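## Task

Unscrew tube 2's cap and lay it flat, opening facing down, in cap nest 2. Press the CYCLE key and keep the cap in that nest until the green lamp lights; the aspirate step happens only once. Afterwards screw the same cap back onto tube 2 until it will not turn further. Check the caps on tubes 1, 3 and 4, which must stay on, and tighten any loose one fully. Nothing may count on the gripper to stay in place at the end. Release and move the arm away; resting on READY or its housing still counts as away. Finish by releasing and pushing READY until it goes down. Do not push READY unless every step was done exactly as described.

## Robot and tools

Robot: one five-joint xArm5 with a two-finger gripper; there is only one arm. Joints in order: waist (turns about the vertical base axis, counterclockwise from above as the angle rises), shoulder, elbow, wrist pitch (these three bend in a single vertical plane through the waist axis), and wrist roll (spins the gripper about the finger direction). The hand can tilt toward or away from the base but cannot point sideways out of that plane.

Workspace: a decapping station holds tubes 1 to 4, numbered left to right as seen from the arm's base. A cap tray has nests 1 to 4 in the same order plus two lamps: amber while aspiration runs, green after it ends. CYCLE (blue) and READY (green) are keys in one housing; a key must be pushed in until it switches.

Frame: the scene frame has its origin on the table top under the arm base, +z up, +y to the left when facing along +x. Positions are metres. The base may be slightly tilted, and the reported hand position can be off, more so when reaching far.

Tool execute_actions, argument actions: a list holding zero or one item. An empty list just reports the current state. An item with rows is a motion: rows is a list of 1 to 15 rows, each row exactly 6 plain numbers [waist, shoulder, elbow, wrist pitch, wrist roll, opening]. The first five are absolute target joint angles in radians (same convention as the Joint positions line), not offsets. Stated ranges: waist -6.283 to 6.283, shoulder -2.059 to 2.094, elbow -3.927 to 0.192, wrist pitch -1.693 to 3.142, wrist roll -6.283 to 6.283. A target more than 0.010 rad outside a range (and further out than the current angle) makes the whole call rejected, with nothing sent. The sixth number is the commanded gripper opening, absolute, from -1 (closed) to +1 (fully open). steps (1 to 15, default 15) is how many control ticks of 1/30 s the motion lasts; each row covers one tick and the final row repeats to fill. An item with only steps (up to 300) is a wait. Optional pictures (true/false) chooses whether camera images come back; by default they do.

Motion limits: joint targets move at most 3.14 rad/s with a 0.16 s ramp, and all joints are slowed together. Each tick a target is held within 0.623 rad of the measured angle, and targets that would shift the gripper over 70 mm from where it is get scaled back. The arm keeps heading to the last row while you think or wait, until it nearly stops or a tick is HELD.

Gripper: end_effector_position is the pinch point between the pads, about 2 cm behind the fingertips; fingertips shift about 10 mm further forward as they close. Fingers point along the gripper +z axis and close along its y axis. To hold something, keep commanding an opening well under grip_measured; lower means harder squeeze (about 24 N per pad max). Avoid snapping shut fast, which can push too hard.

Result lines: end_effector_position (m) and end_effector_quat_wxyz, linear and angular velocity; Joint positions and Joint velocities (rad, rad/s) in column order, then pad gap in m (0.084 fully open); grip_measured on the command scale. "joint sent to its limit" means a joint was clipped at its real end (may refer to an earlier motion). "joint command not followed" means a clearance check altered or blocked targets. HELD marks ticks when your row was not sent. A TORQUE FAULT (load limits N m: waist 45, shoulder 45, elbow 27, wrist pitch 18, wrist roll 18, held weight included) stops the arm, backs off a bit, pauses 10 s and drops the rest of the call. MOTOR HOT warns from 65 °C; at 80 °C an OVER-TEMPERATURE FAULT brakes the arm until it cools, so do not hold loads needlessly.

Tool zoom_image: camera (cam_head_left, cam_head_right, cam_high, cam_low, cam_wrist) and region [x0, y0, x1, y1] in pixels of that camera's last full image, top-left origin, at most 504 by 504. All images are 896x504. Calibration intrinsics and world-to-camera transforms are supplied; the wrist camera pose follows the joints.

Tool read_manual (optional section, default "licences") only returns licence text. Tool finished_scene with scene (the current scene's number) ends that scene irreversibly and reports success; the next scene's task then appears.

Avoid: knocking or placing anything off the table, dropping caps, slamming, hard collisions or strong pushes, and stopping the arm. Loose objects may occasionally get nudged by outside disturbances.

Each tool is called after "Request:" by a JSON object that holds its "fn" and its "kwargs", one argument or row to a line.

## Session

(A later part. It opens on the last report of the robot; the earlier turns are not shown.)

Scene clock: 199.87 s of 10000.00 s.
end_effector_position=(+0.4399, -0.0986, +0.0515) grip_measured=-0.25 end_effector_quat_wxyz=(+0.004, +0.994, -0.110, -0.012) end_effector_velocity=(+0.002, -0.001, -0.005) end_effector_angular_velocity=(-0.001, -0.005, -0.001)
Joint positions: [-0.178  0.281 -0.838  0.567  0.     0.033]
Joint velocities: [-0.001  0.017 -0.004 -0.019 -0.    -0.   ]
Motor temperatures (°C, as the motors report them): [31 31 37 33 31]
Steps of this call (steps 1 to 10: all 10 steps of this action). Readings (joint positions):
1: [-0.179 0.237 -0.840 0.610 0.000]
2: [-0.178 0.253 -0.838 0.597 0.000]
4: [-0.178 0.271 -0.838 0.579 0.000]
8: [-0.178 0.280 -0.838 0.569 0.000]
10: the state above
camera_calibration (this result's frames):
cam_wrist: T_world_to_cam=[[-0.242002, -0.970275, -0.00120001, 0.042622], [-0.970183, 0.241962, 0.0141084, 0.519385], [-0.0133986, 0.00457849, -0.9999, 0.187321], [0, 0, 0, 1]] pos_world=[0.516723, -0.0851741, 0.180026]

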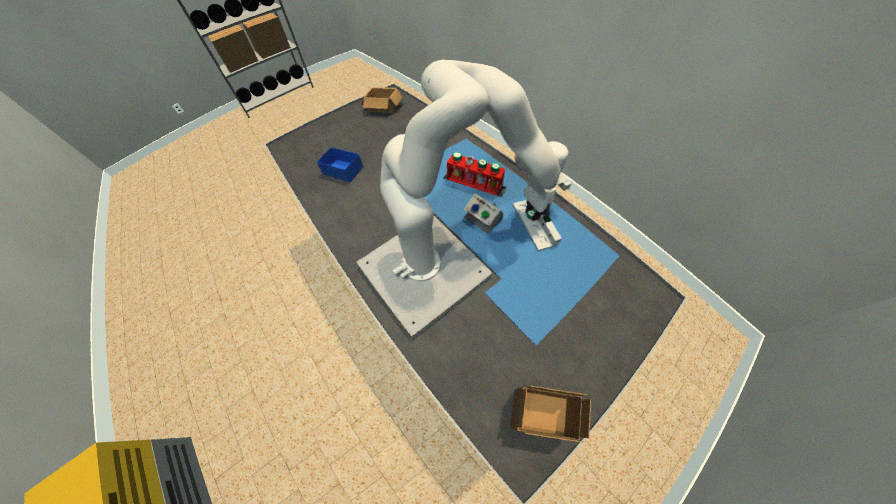

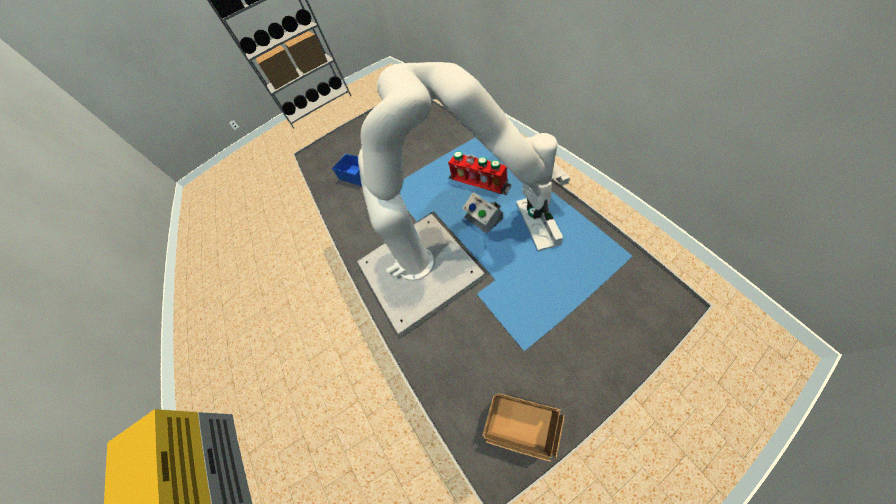

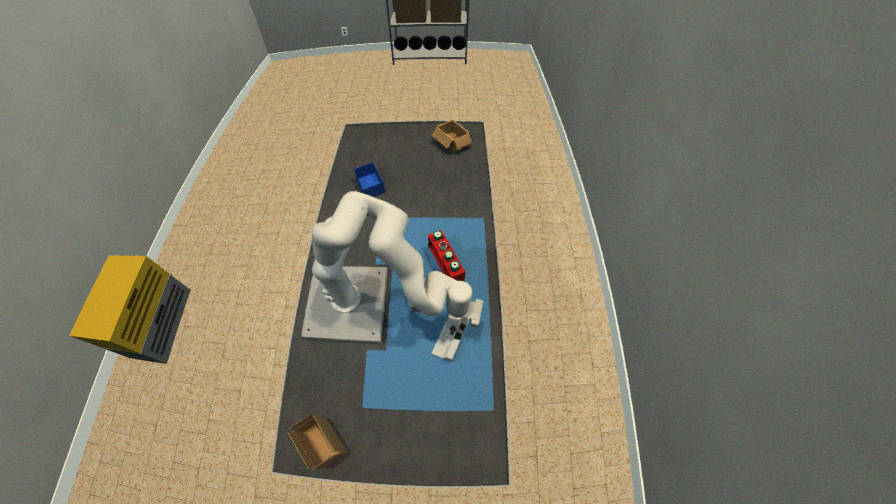

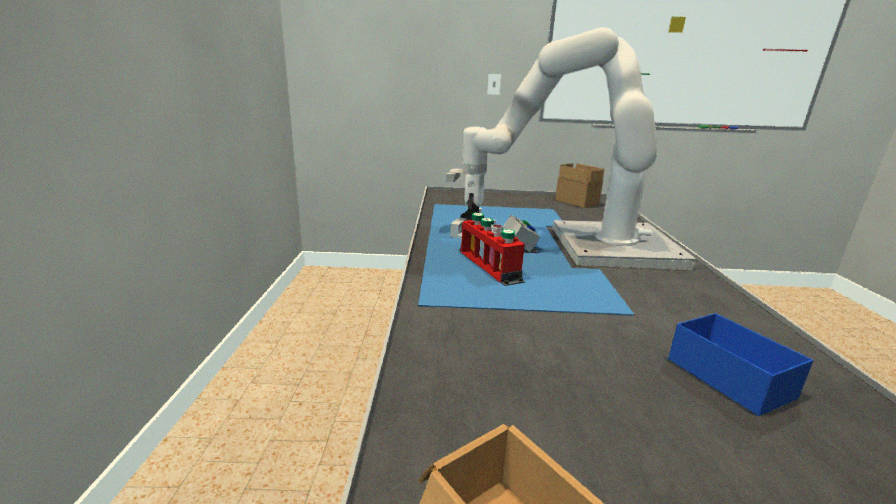

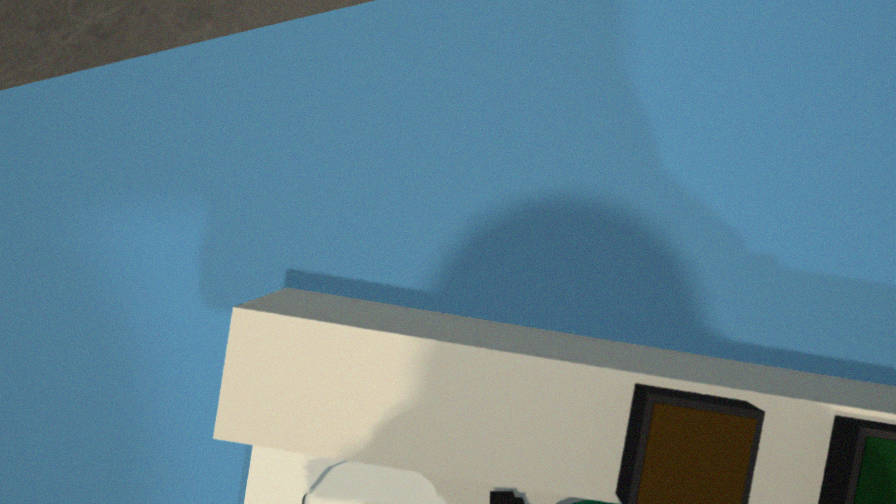

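Request:
{"fn": "execute_actions", "kwargs": {
  "actions": [
    {"rows":[[-0.177,0.261,-0.817,0.556,0,-0.7],[-0.177,0.261,-0.817,0.556,0,-0.7],[-0.177,0.261,-0.817,0.556,0,-0.7],[-0.177,0.261,-0.817,0.556,0,-0.7],[-0.177,0.261,-0.817,0.556,0,-0.7],[-0.177,0.278,-0.806,0.533,0,-0.7],[-0.177,0.278,-0.806,0.533,0,-0.7],[-0.177,0.278,-0.806,0.533,0,-0.7],[-0.177,0.278,-0.806,0.533,0,-0.7],[-0.177,0.294,-0.795,0.51,0,-0.7]],"steps":15}
  ]
}}

Request:
{"fn": "zoom_image", "kwargs": {
  "camera": "cam_head_left",
  "region": [490,170,590,260]
}}

Scene clock: 207.53 s of 10000.00 s.
end_effector_position=(+0.4352, -0.0977, +0.0422) grip_measured=-0.25 end_effector_quat_wxyz=(+0.004, +0.994, -0.110, -0.004) end_effector_velocity=(-0.036, +0.009, -0.046) end_effector_angular_velocity=(+0.016, +0.070, -0.003)
Joint positions: [-0.178  0.288 -0.805  0.513 -0.     0.033]
Joint velocities: [ 0.002  0.065  0.073 -0.066  0.004 -0.   ]
Motor temperatures (°C, as the motors report them): [31 31 39 34 31]
Steps of this call (steps 1 to 15: the robot went on to your last target; steps 16 to 215: nothing new was sent; steps 216 to 230: all 15 steps of this action). Readings (joint positions):
216: [-0.178 0.283 -0.840 0.569 0.000]
217: [-0.178 0.282 -0.839 0.568 -0.000]
219: [-0.178 0.274 -0.831 0.562 -0.000]
223: [-0.178 0.267 -0.820 0.550 -0.000]
230: the state above
camera_calibration (this result's frames):
cam_wrist: T_world_to_cam=[[-0.241029, -0.970517, -0.00155859, 0.0419313], [-0.970517, 0.241031, -0.000899512, 0.515378], [0.00124866, 0.00129583, -0.999998, 0.171279], [0, 0, 0, 1]] pos_world=[0.510076, -0.083749, 0.171807]

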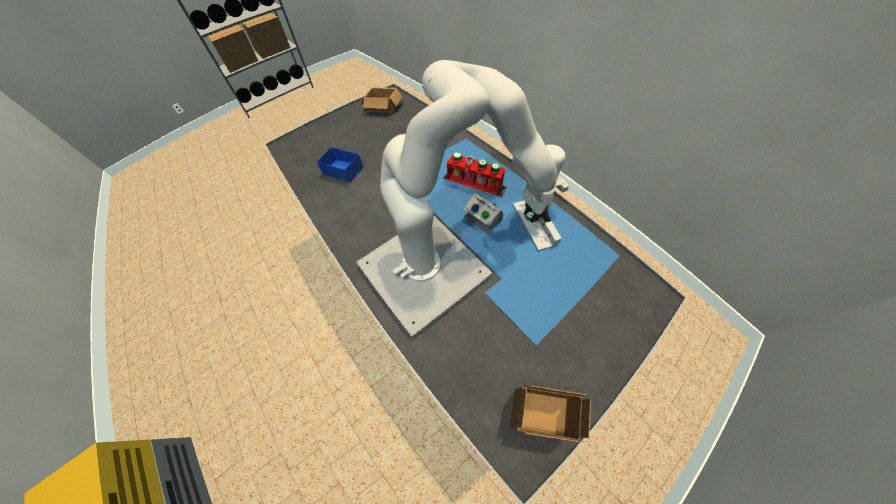

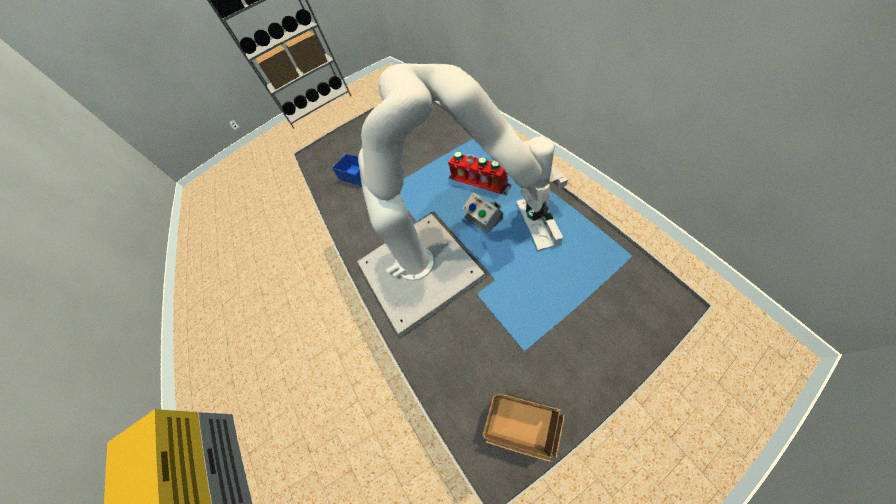

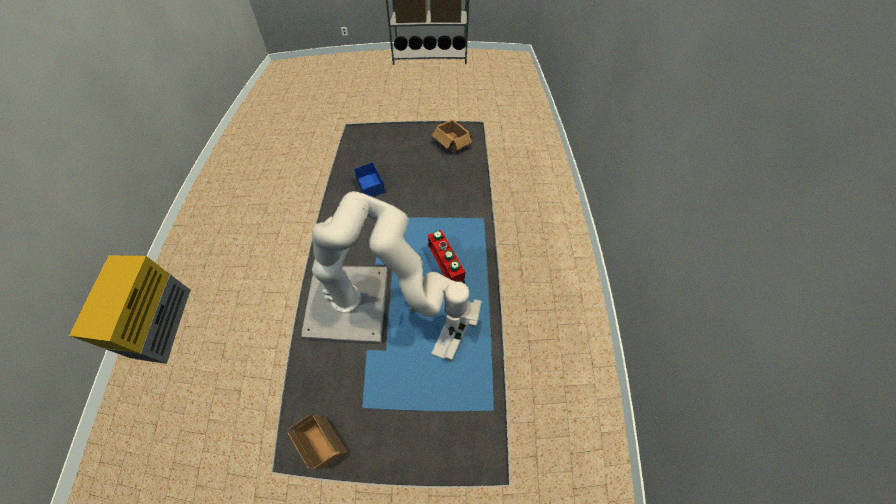

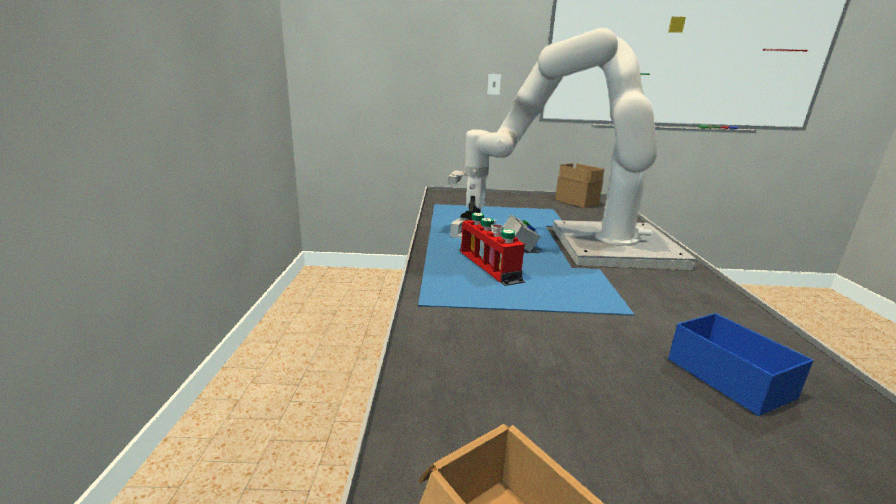

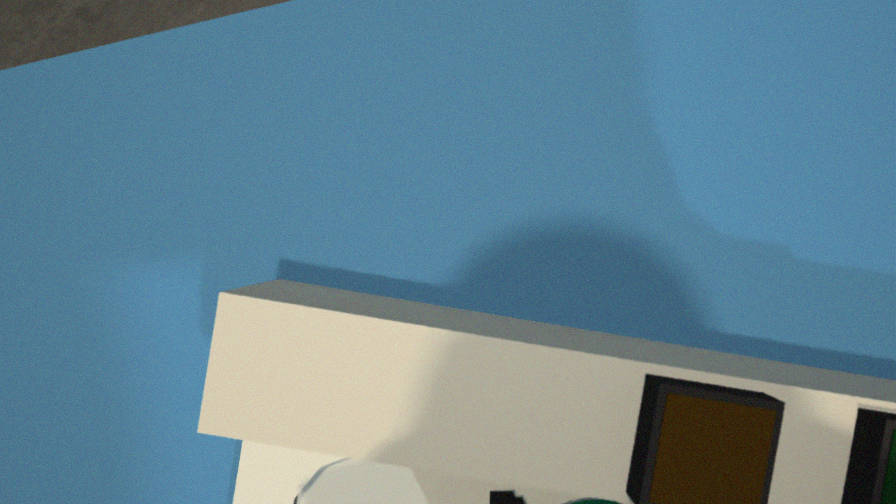

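Region (490, 170, 590, 260) of cam_head_left's 896x504 image, scaled by 5.040, with more detail than that image has; it fills the top 454 rows of this view, and the rest is white.

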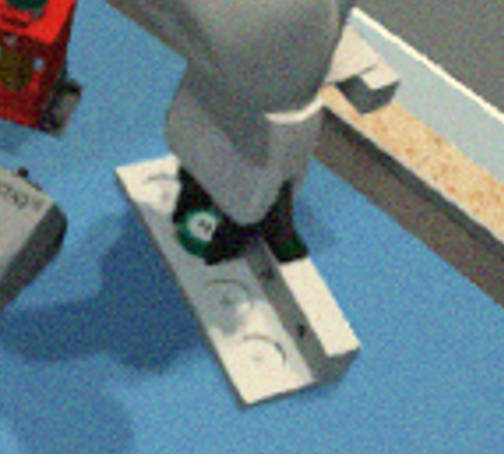

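Request:
{"fn": "execute_actions", "kwargs": {
  "actions": [
    {"rows":[[-0.177,0.294,-0.795,0.51,0,-0.7]],"steps":10}
  ],
  "pictures": false
}}

Scene clock: 213.67 s of 10000.00 s.
end_effector_position=(+0.4293, -0.0961, +0.0367) grip_measured=-0.25 end_effector_quat_wxyz=(+0.004, +0.994, -0.110, -0.011) end_effector_velocity=(-0.000, +0.000, +0.000) end_effector_angular_velocity=(+0.000, +0.001, +0.000)
Joint positions: [-0.177  0.294 -0.795  0.51   0.     0.033]
Joint velocities: [ 0.001 -0.001  0.001  0.002  0.001 -0.   ]
Motor temperatures (°C, as the motors report them): [31 31 38 34 31]
Steps of this call (steps 1 to 15: the robot went on to your last target; steps 16 to 174: nothing new was sent; steps 175 to 184: all 10 steps of this action). Readings (joint positions):
175: [-0.177 0.294 -0.795 0.510 -0.000]
176: [-0.177 0.294 -0.795 0.510 -0.000]
178: [-0.177 0.294 -0.795 0.510 -0.000]
182: [-0.177 0.294 -0.795 0.510 -0.000]
184: the state above

Request:
{"fn": "execute_actions", "kwargs": {
  "actions": [
    {"rows":[[-0.177,0.308,-0.812,0.513,0,-0.7],[-0.177,0.308,-0.812,0.513,0,-0.7],[-0.177,0.308,-0.812,0.513,0,-0.7],[-0.177,0.308,-0.812,0.513,0,-0.7],[-0.177,0.308,-0.812,0.513,0,-0.7],[-0.177,0.308,-0.812,0.513,0,-0.7],[-0.177,0.316,-0.808,0.501,0,-0.7]],"steps":15}
  ]
}}

Request:
{"fn": "zoom_image", "kwargs": {
  "camera": "cam_head_left",
  "region": [500,185,570,245]
}}

Scene clock: 217.93 s of 10000.00 s.
end_effector_position=(+0.4356, -0.0975, +0.0352) grip_measured=-0.25 end_effector_quat_wxyz=(+0.004, +0.994, -0.110, -0.007) end_effector_velocity=(-0.001, +0.001, -0.002) end_effector_angular_velocity=(+0.000, +0.001, +0.003)
Joint positions: [-0.177  0.31  -0.812  0.502 -0.     0.033]
Joint velocities: [ 0.001  0.002  0.004 -0.006 -0.002  0.   ]
Motor temperatures (°C, as the motors report them): [31 31 38 34 31]
Steps of this call (steps 1 to 15: the robot went on to your last target; steps 16 to 113: nothing new was sent; steps 114 to 128: all 15 steps of this action). Readings (joint positions):
114: [-0.177 0.294 -0.795 0.510 0.000]
115: [-0.177 0.295 -0.796 0.510 -0.000]
117: [-0.177 0.300 -0.804 0.511 -0.000]
121: [-0.177 0.306 -0.811 0.511 -0.000]
128: the state above
camera_calibration (this result's frames):
cam_wrist: T_world_to_cam=[[-0.240669, -0.970606, -0.00145673, 0.0419865], [-0.970601, 0.240662, 0.0038607, 0.515596], [-0.00339664, 0.00234305, -0.999991, 0.166423], [0, 0, 0, 1]] pos_world=[0.511108, -0.0837219, 0.164492]

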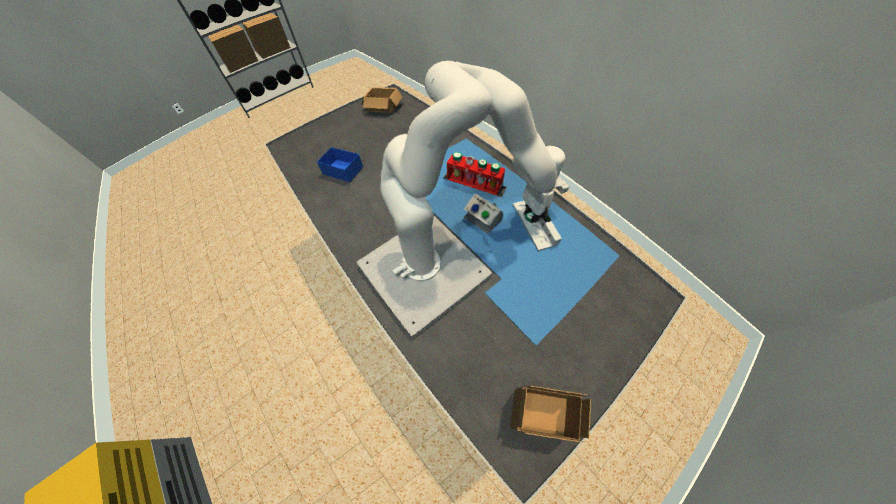

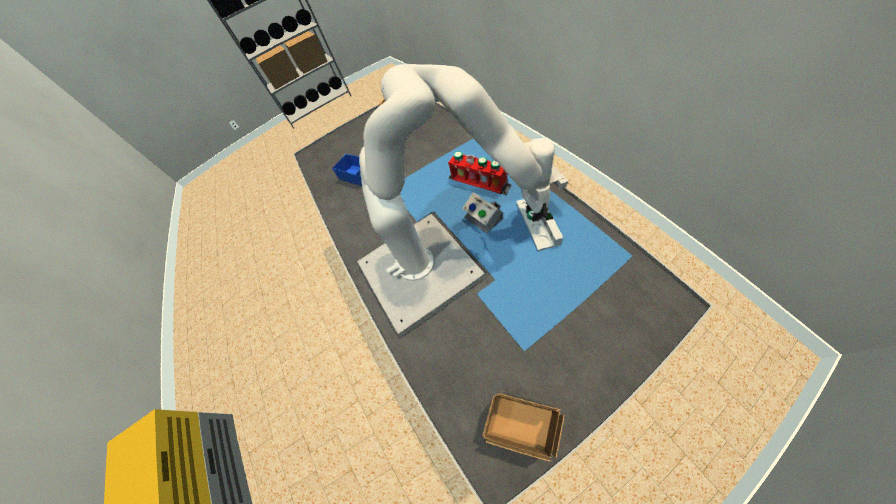

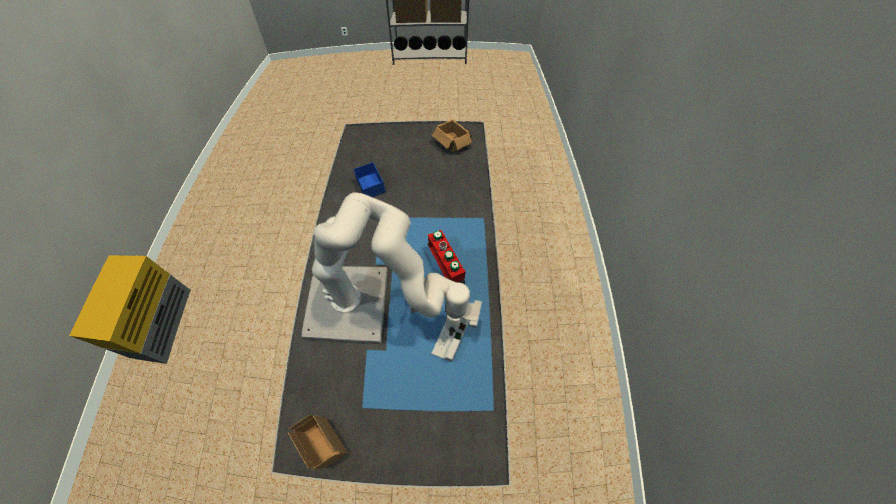

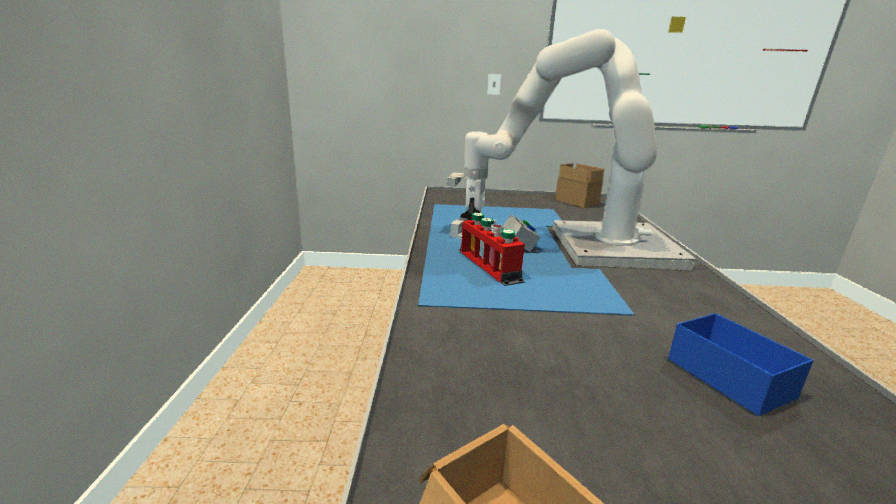

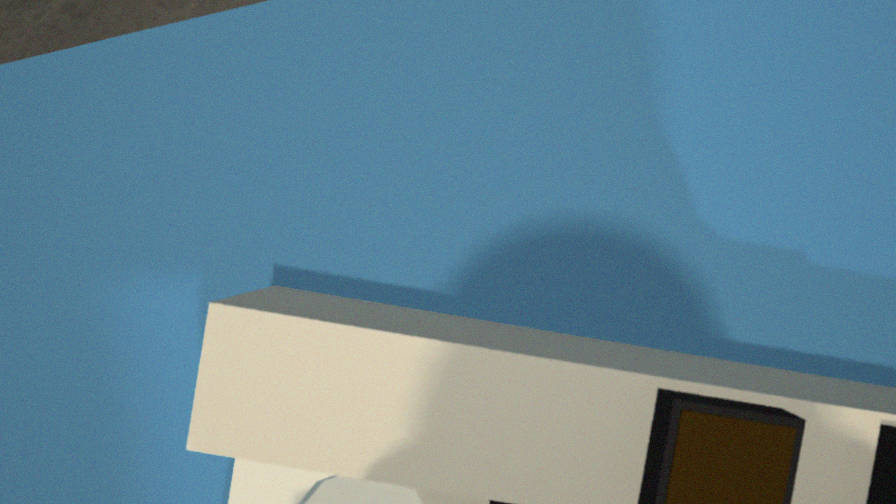

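Region (500, 185, 570, 245) of cam_head_left's 896x504 image, scaled by 7.200, with more detail than that image has; it fills the top 432 rows of this view, and the rest is white.

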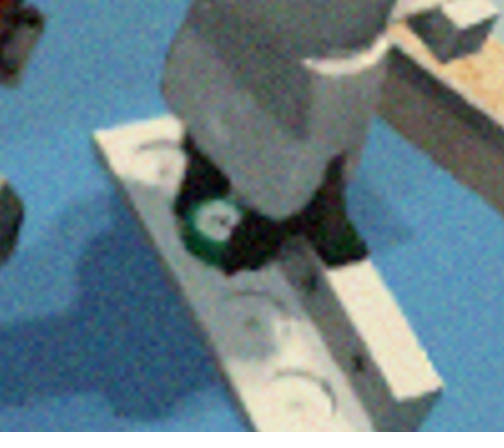

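Request:
{"fn": "execute_actions", "kwargs": {
  "actions": [
    {"rows":[[-0.177,0.31,-0.81,0.503,0,-0.3],[-0.177,0.31,-0.81,0.503,0,-0.2],[-0.177,0.31,-0.81,0.503,0,-0.1],[-0.177,0.31,-0.81,0.503,0,0.05],[-0.177,0.31,-0.81,0.503,0,0.2],[-0.177,0.31,-0.81,0.503,0,0.2],[-0.177,0.31,-0.81,0.503,0,0.2],[-0.177,0.31,-0.81,0.503,0,0.2],[-0.177,0.2,-0.80,0.61,0,0.2],[-0.177,0.2,-0.80,0.61,0,0.2],[-0.177,0.2,-0.80,0.61,0,0.2],[-0.177,-0.1,-0.75,0.85,0,0.2]],"steps":15}
  ],
  "pictures": false
}}

Request:
{"fn": "execute_actions", "kwargs": {
  "actions": [
    {"rows":[[-0.177,-0.2,-0.72,0.92,0,0.2]],"steps":15}
  ]
}}

Scene clock: 223.80 s of 10000.00 s.
end_effector_position=(+0.4217, -0.0936, +0.0699) grip_measured=+0.19 end_effector_quat_wxyz=(+0.003, +0.994, -0.110, -0.021) end_effector_velocity=(-0.005, +0.005, +0.388) end_effector_angular_velocity=(-0.038, -0.168, +0.000)
Joint positions: [-0.176  0.193 -0.785  0.62  -0.     0.052]
Joint velocities: [-0.001 -1.105  0.097  0.835  0.     0.   ]
Motor temperatures (°C, as the motors report them): [31 31 37 34 31]
Steps of this call (steps 1 to 15: the robot went on to your last target; steps 16 to 161: nothing new was sent; steps 162 to 176: all 15 steps of this action). Readings (joint positions):
162: [-0.177 0.310 -0.810 0.501 0.000]
163: [-0.177 0.310 -0.810 0.501 0.000]
165: [-0.177 0.310 -0.810 0.501 0.000]
169: [-0.178 0.311 -0.808 0.503 0.000]
176: the state above

Scene clock: 224.30 s of 10000.00 s.
end_effector_position=(+0.3846, -0.0846, +0.1856) grip_measured=+0.19 end_effector_quat_wxyz=(+0.004, +0.994, -0.110, -0.008) end_effector_velocity=(-0.019, +0.004, +0.007) end_effector_angular_velocity=(+0.007, +0.032, -0.001)
Joint positions: [-0.177 -0.193 -0.72   0.915 -0.     0.052]
Joint velocities: [-0.    -0.055  0.024  0.063 -0.    -0.   ]
Motor temperatures (°C, as the motors report them): [31 31 37 34 31]
Steps of this call (steps 1 to 15: all 15 steps of this action). Readings (joint positions):
1: [-0.176 0.156 -0.782 0.648 -0.000]
2: [-0.176 0.119 -0.777 0.676 -0.000]
4: [-0.176 0.046 -0.765 0.732 -0.000]
8: [-0.177 -0.100 -0.738 0.844 -0.000]
15: the state above
camera_calibration (this result's frames):
cam_wrist: T_world_to_cam=[[-0.240827, -0.970567, -0.00140999, 0.0425674], [-0.970553, 0.240816, 0.00581627, 0.461982], [-0.00530553, 0.00276919, -0.999982, 0.317347], [0, 0, 0, 1]] pos_world=[0.460313, -0.0708167, 0.314715]

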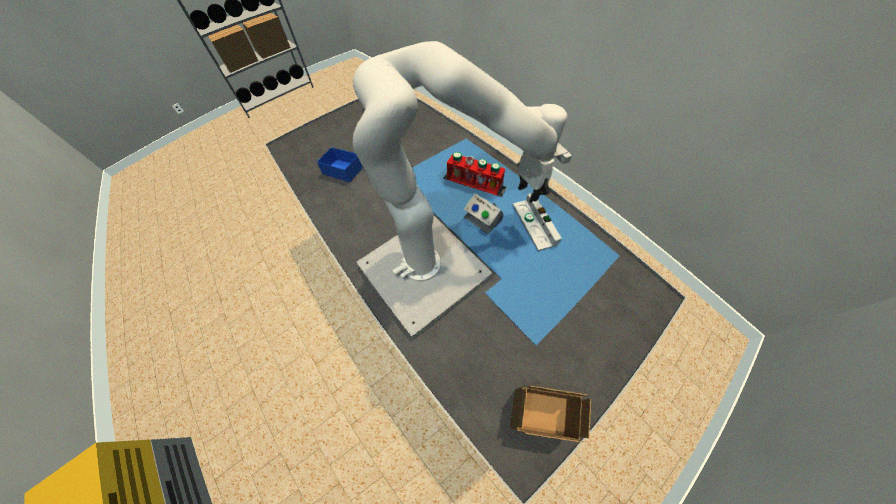

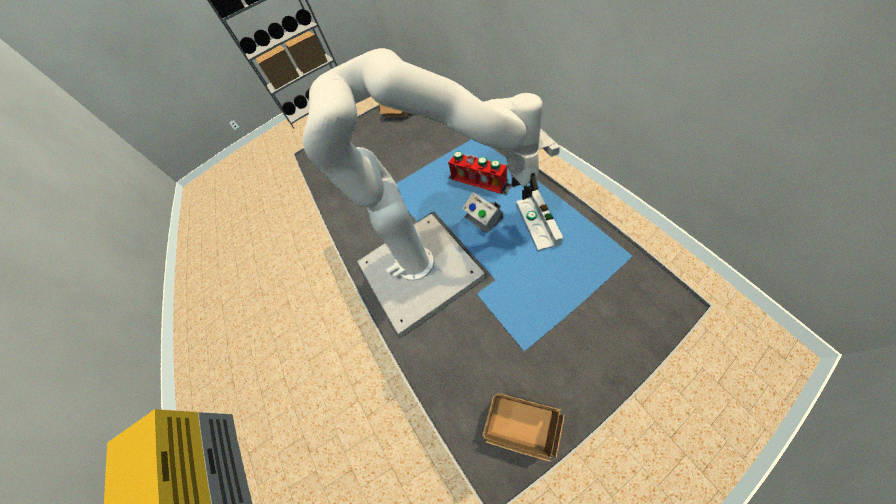

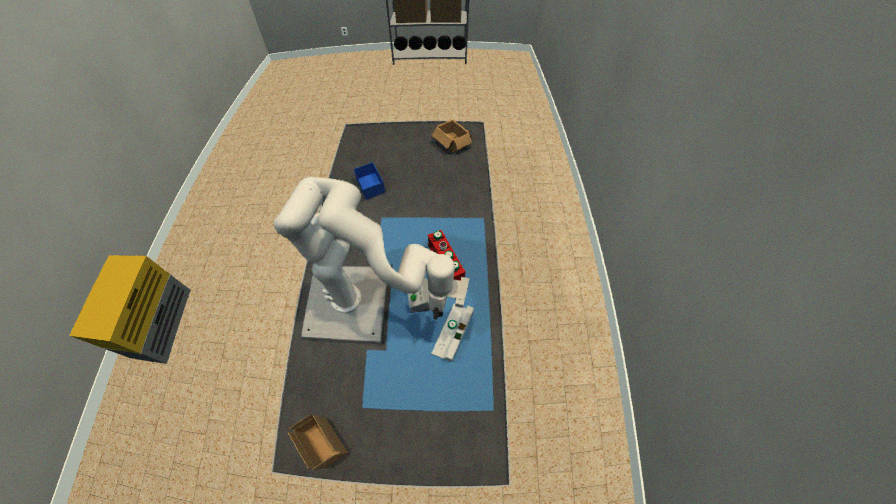

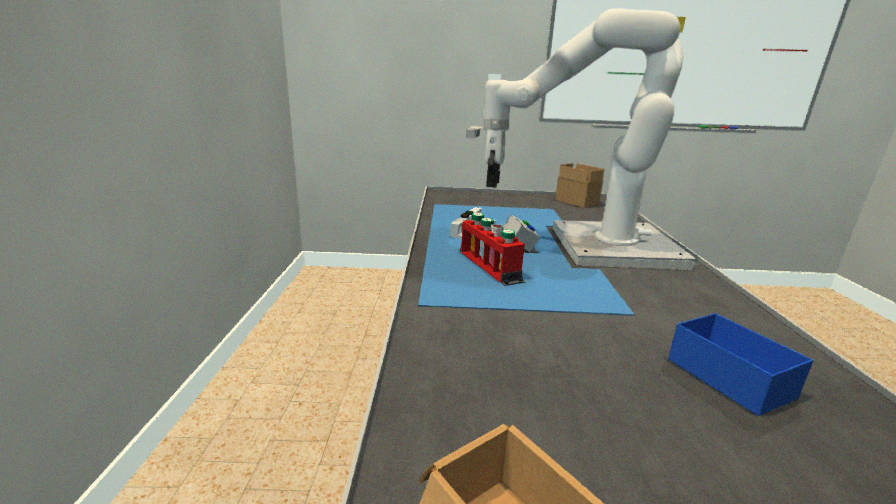

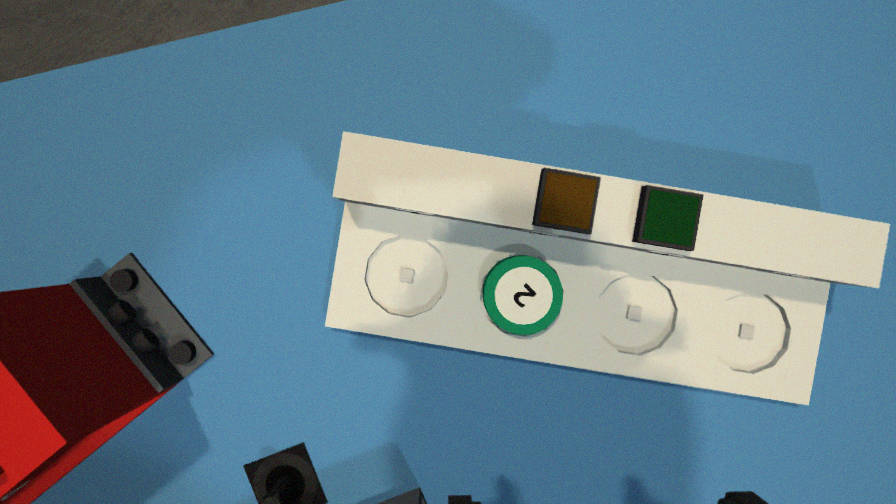

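Request:
{"fn": "execute_actions", "kwargs": {
  "actions": [
    {"rows":[[0.12,-0.33,-0.58,0.91,1.5,-1]],"steps":15}
  ],
  "pictures": false
}}

Request:
{"fn": "execute_actions", "kwargs": {
  "actions": [
    {"rows":[[0.12,-0.33,-0.58,0.91,3.12,-1]],"steps":15}
  ],
  "pictures": false
}}

Request:
{"fn": "execute_actions", "kwargs": {
  "actions": [
    {"rows":[[0.12,-0.33,-0.58,0.91,3.12,-1]],"steps":12}
  ]
}}

Scene clock: 230.00 s of 10000.00 s.
end_effector_position=(+0.3580, +0.0180, +0.1823) grip_measured=-1.00 end_effector_quat_wxyz=(+0.006, +0.919, -0.395, -0.005) end_effector_velocity=(-0.045, +0.104, -0.009) end_effector_angular_velocity=(-0.034, -0.014, -2.324)
Joint positions: [ 0.091 -0.317 -0.594  0.911  0.859  0.   ]
Joint velocities: [ 0.299 -0.131  0.142 -0.009  2.623  0.   ]
Motor temperatures (°C, as the motors report them): [31 31 37 34 31]
Steps of this call (steps 1 to 15: the robot went on to your last target; steps 16 to 156: nothing new was sent; steps 157 to 171: all 15 steps of this action). Readings (joint positions):
157: [-0.177 -0.200 -0.720 0.920 0.000]
158: [-0.176 -0.201 -0.719 0.920 0.004]
160: [-0.157 -0.209 -0.710 0.919 0.047]
164: [-0.049 -0.256 -0.660 0.916 0.282]
171: the state above

Scene clock: 230.50 s of 10000.00 s.
end_effector_position=(+0.3535, +0.0279, +0.1814) grip_measured=-1.00 end_effector_quat_wxyz=(-0.008, -0.499, +0.867, +0.001) end_effector_velocity=(-0.001, +0.001, -0.001) end_effector_angular_velocity=(-0.037, -0.016, -2.610)
Joint positions: [ 0.12  -0.33  -0.58   0.91   2.173  0.   ]
Joint velocities: [0.003 0.    0.002 0.    2.613 0.   ]
Motor temperatures (°C, as the motors report them): [31 31 37 34 31]
Steps of this call (steps 1 to 15: all 15 steps of this action). Readings (joint positions):
1: [0.099 -0.321 -0.590 0.911 0.947]
2: [0.106 -0.324 -0.587 0.911 1.034]
4: [0.113 -0.327 -0.583 0.910 1.210]
8: [0.118 -0.329 -0.581 0.910 1.560]
15: the state above

Scene clock: 230.90 s of 10000.00 s.
end_effector_position=(+0.3535, +0.0280, +0.1814) grip_measured=-1.00 end_effector_quat_wxyz=(-0.007, -0.078, +0.997, -0.003) end_effector_velocity=(+0.000, -0.000, +0.001) end_effector_angular_velocity=(-0.010, -0.006, -0.715)
Joint positions: [ 0.12  -0.33  -0.58   0.91   3.063  0.   ]
Joint velocities: [-0.001 -0.002 -0.     0.     0.714  0.   ]
Motor temperatures (°C, as the motors report them): [31 31 37 34 31]
Steps of this call (steps 1 to 12: all 12 steps of this action). Readings (joint positions):
1: [0.120 -0.330 -0.580 0.910 2.261]
2: [0.120 -0.330 -0.580 0.910 2.348]
4: [0.120 -0.330 -0.580 0.910 2.523]
8: [0.120 -0.330 -0.580 0.910 2.862]
12: the state above
camera_calibration (this result's frames):
cam_wrist: T_world_to_cam=[[-0.132379, 0.991061, -0.0165158, 0.0537857], [0.990973, 0.131975, -0.023548, -0.280308], [-0.0211578, -0.019484, -0.999586, 0.318887], [0, 0, 0, 1]] pos_world=[0.291645, -0.010098, 0.313042]

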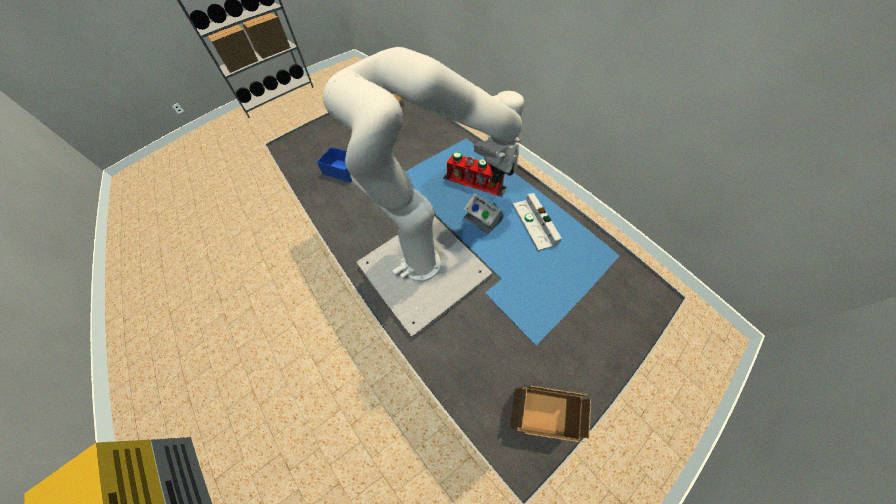

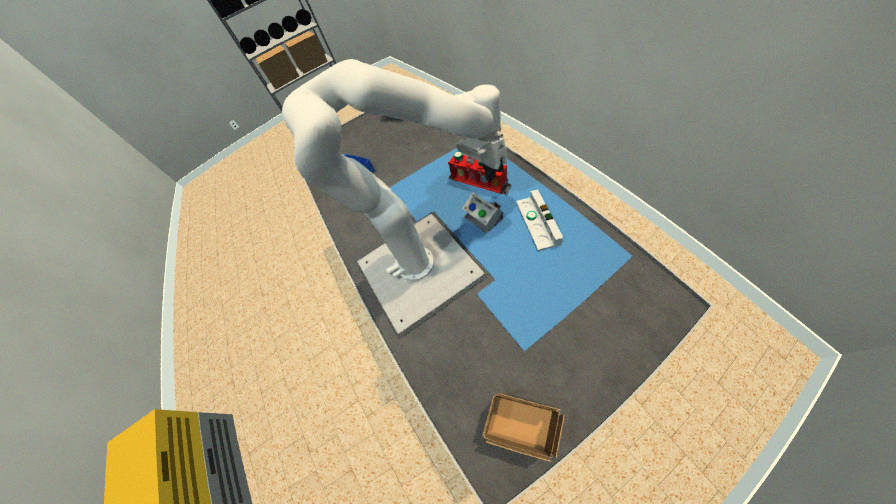

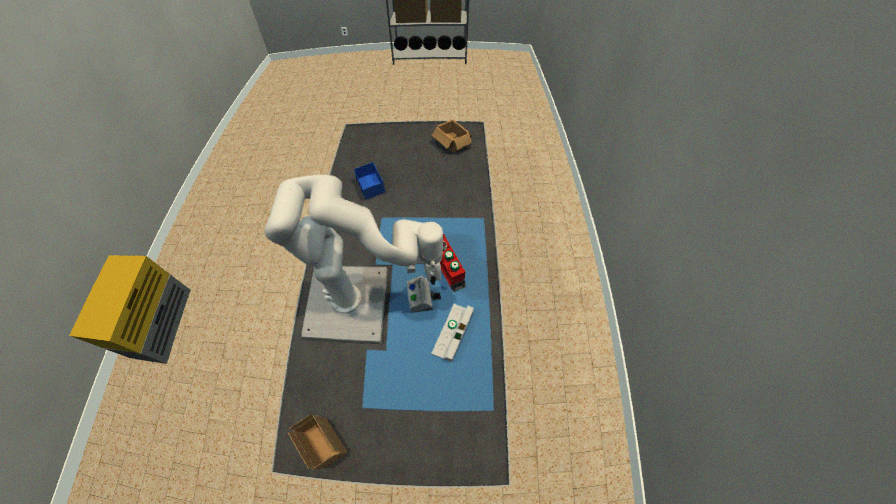

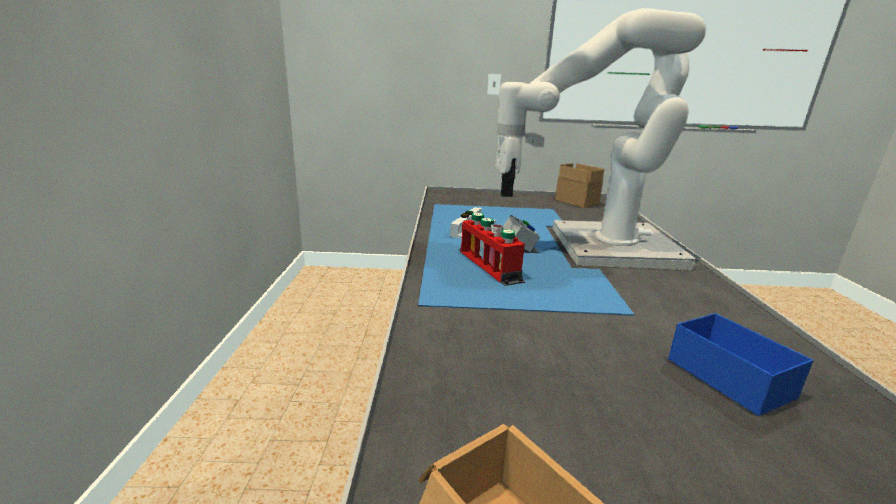

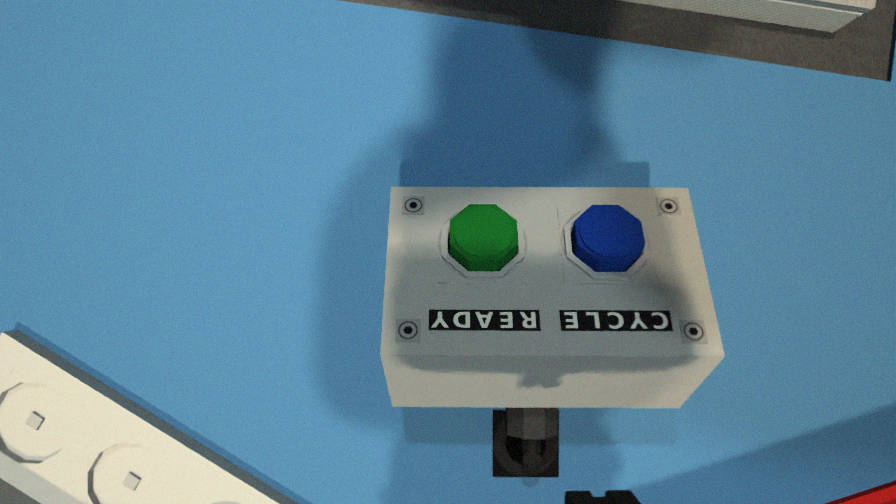

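Request:
{"fn": "execute_actions", "kwargs": {
  "actions": [
    {"rows":[[0.189,-0.45,-0.25,0.70,3.12,-1]],"steps":15}
  ],
  "pictures": false
}}

Request:
{"fn": "execute_actions", "kwargs": {
  "actions": [
    {"rows":[[0.189,-0.425,-0.175,0.60,3.12,-1]],"steps":15}
  ]
}}

Scene clock: 235.93 s of 10000.00 s.
end_effector_position=(+0.2807, +0.0411, +0.1142) grip_measured=-1.00 end_effector_quat_wxyz=(-0.007, -0.083, +0.997, -0.003) end_effector_velocity=(-0.010, +0.004, -0.011) end_effector_angular_velocity=(+0.006, -0.039, +0.020)
Joint positions: [ 0.187 -0.447 -0.259  0.706  3.12   0.   ]
Joint velocities: [ 0.02  -0.041  0.08  -0.079  0.001  0.   ]
Motor temperatures (°C, as the motors report them): [31 31 37 33 31]
Steps of this call (steps 1 to 30: the robot went on to your last target; steps 31 to 136: nothing new was sent; steps 137 to 151: all 15 steps of this action). Readings (joint positions):
137: [0.120 -0.330 -0.580 0.910 3.120]
138: [0.121 -0.331 -0.577 0.907 3.120]
140: [0.129 -0.347 -0.539 0.879 3.120]
144: [0.163 -0.403 -0.375 0.782 3.120]
151: the state above

Scene clock: 236.43 s of 10000.00 s.
end_effector_position=(+0.2638, +0.0389, +0.0884) grip_measured=-1.00 end_effector_quat_wxyz=(-0.006, -0.083, +0.996, -0.003) end_effector_velocity=(-0.001, -0.000, -0.001) end_effector_angular_velocity=(+0.001, -0.004, -0.001)
Joint positions: [ 0.189 -0.426 -0.177  0.601  3.12   0.   ]
Joint velocities: [-0.    -0.001  0.006 -0.009  0.     0.   ]
Motor temperatures (°C, as the motors report them): [31 31 37 33 31]
Steps of this call (steps 1 to 15: all 15 steps of this action). Readings (joint positions):
1: [0.188 -0.448 -0.257 0.704 3.120]
2: [0.188 -0.448 -0.253 0.699 3.120]
4: [0.188 -0.442 -0.230 0.665 3.120]
8: [0.189 -0.428 -0.185 0.615 3.120]
15: the state above
camera_calibration (this result's frames):
cam_wrist: T_world_to_cam=[[-0.143986, 0.989445, -0.0163373, 0.0326581], [0.989399, 0.143625, -0.0214778, -0.195266], [-0.0189046, -0.0192566, -0.999636, 0.223661], [0, 0, 0, 1]] pos_world=[0.202127, 0.000038703, 0.219919]

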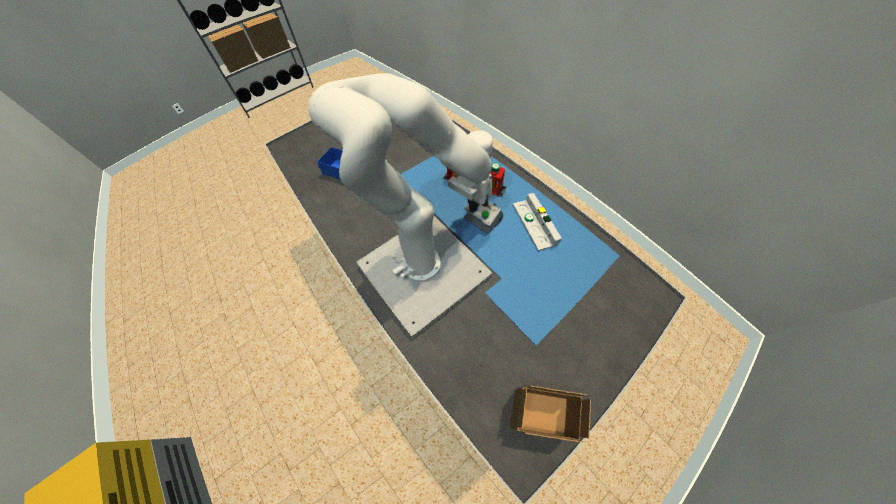

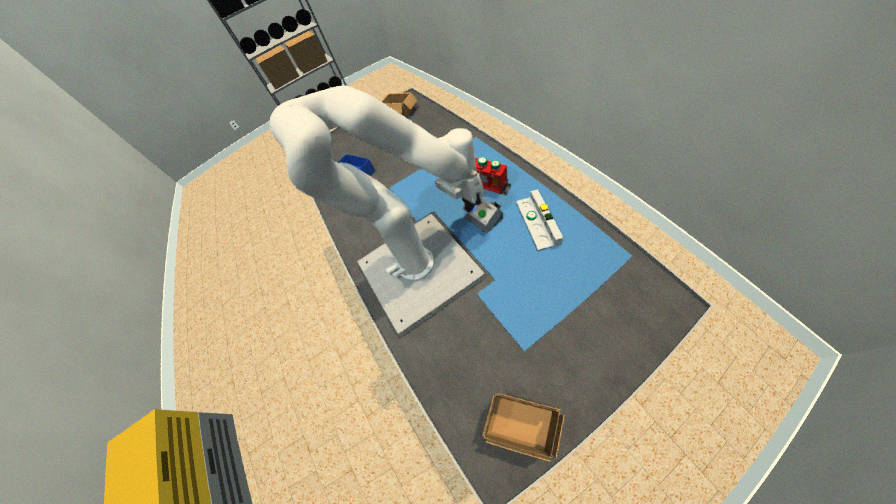

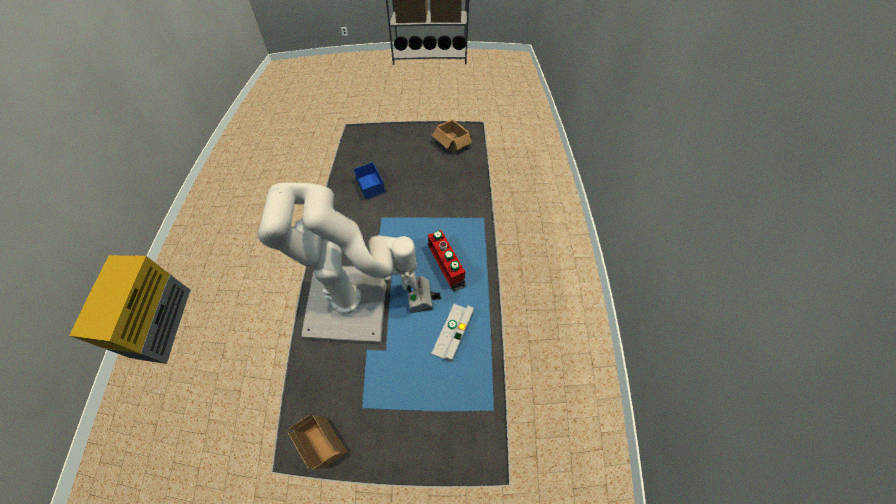

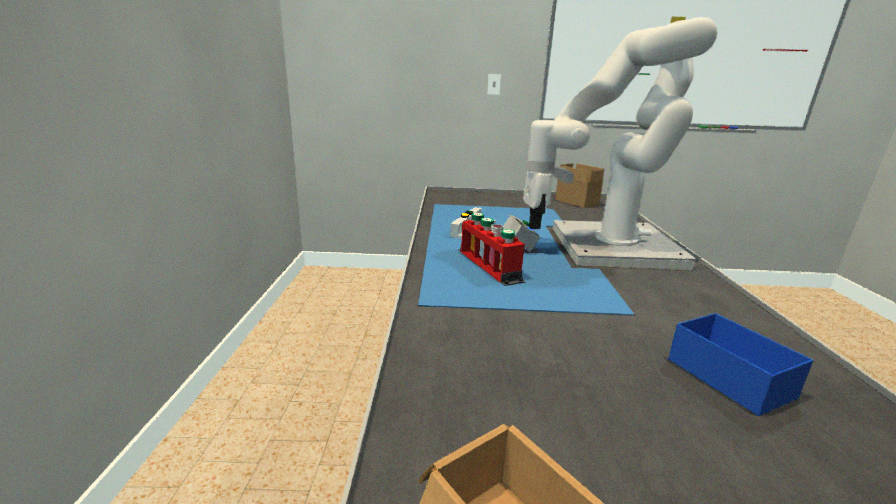

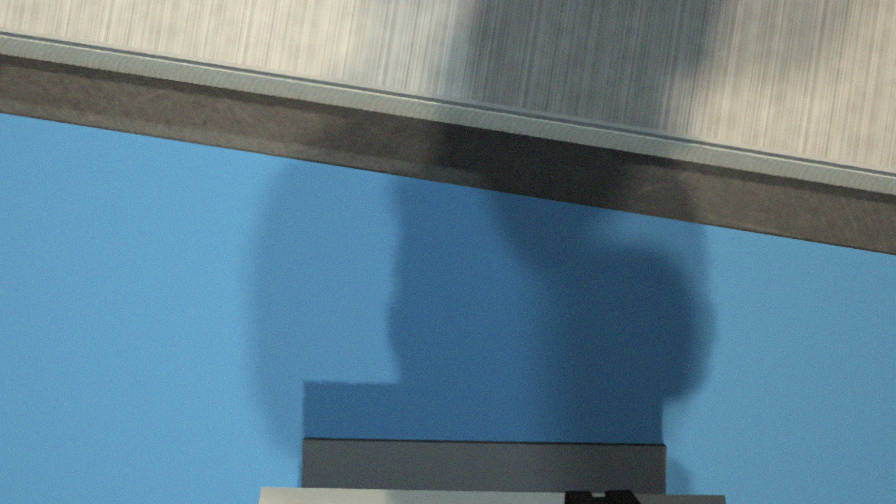

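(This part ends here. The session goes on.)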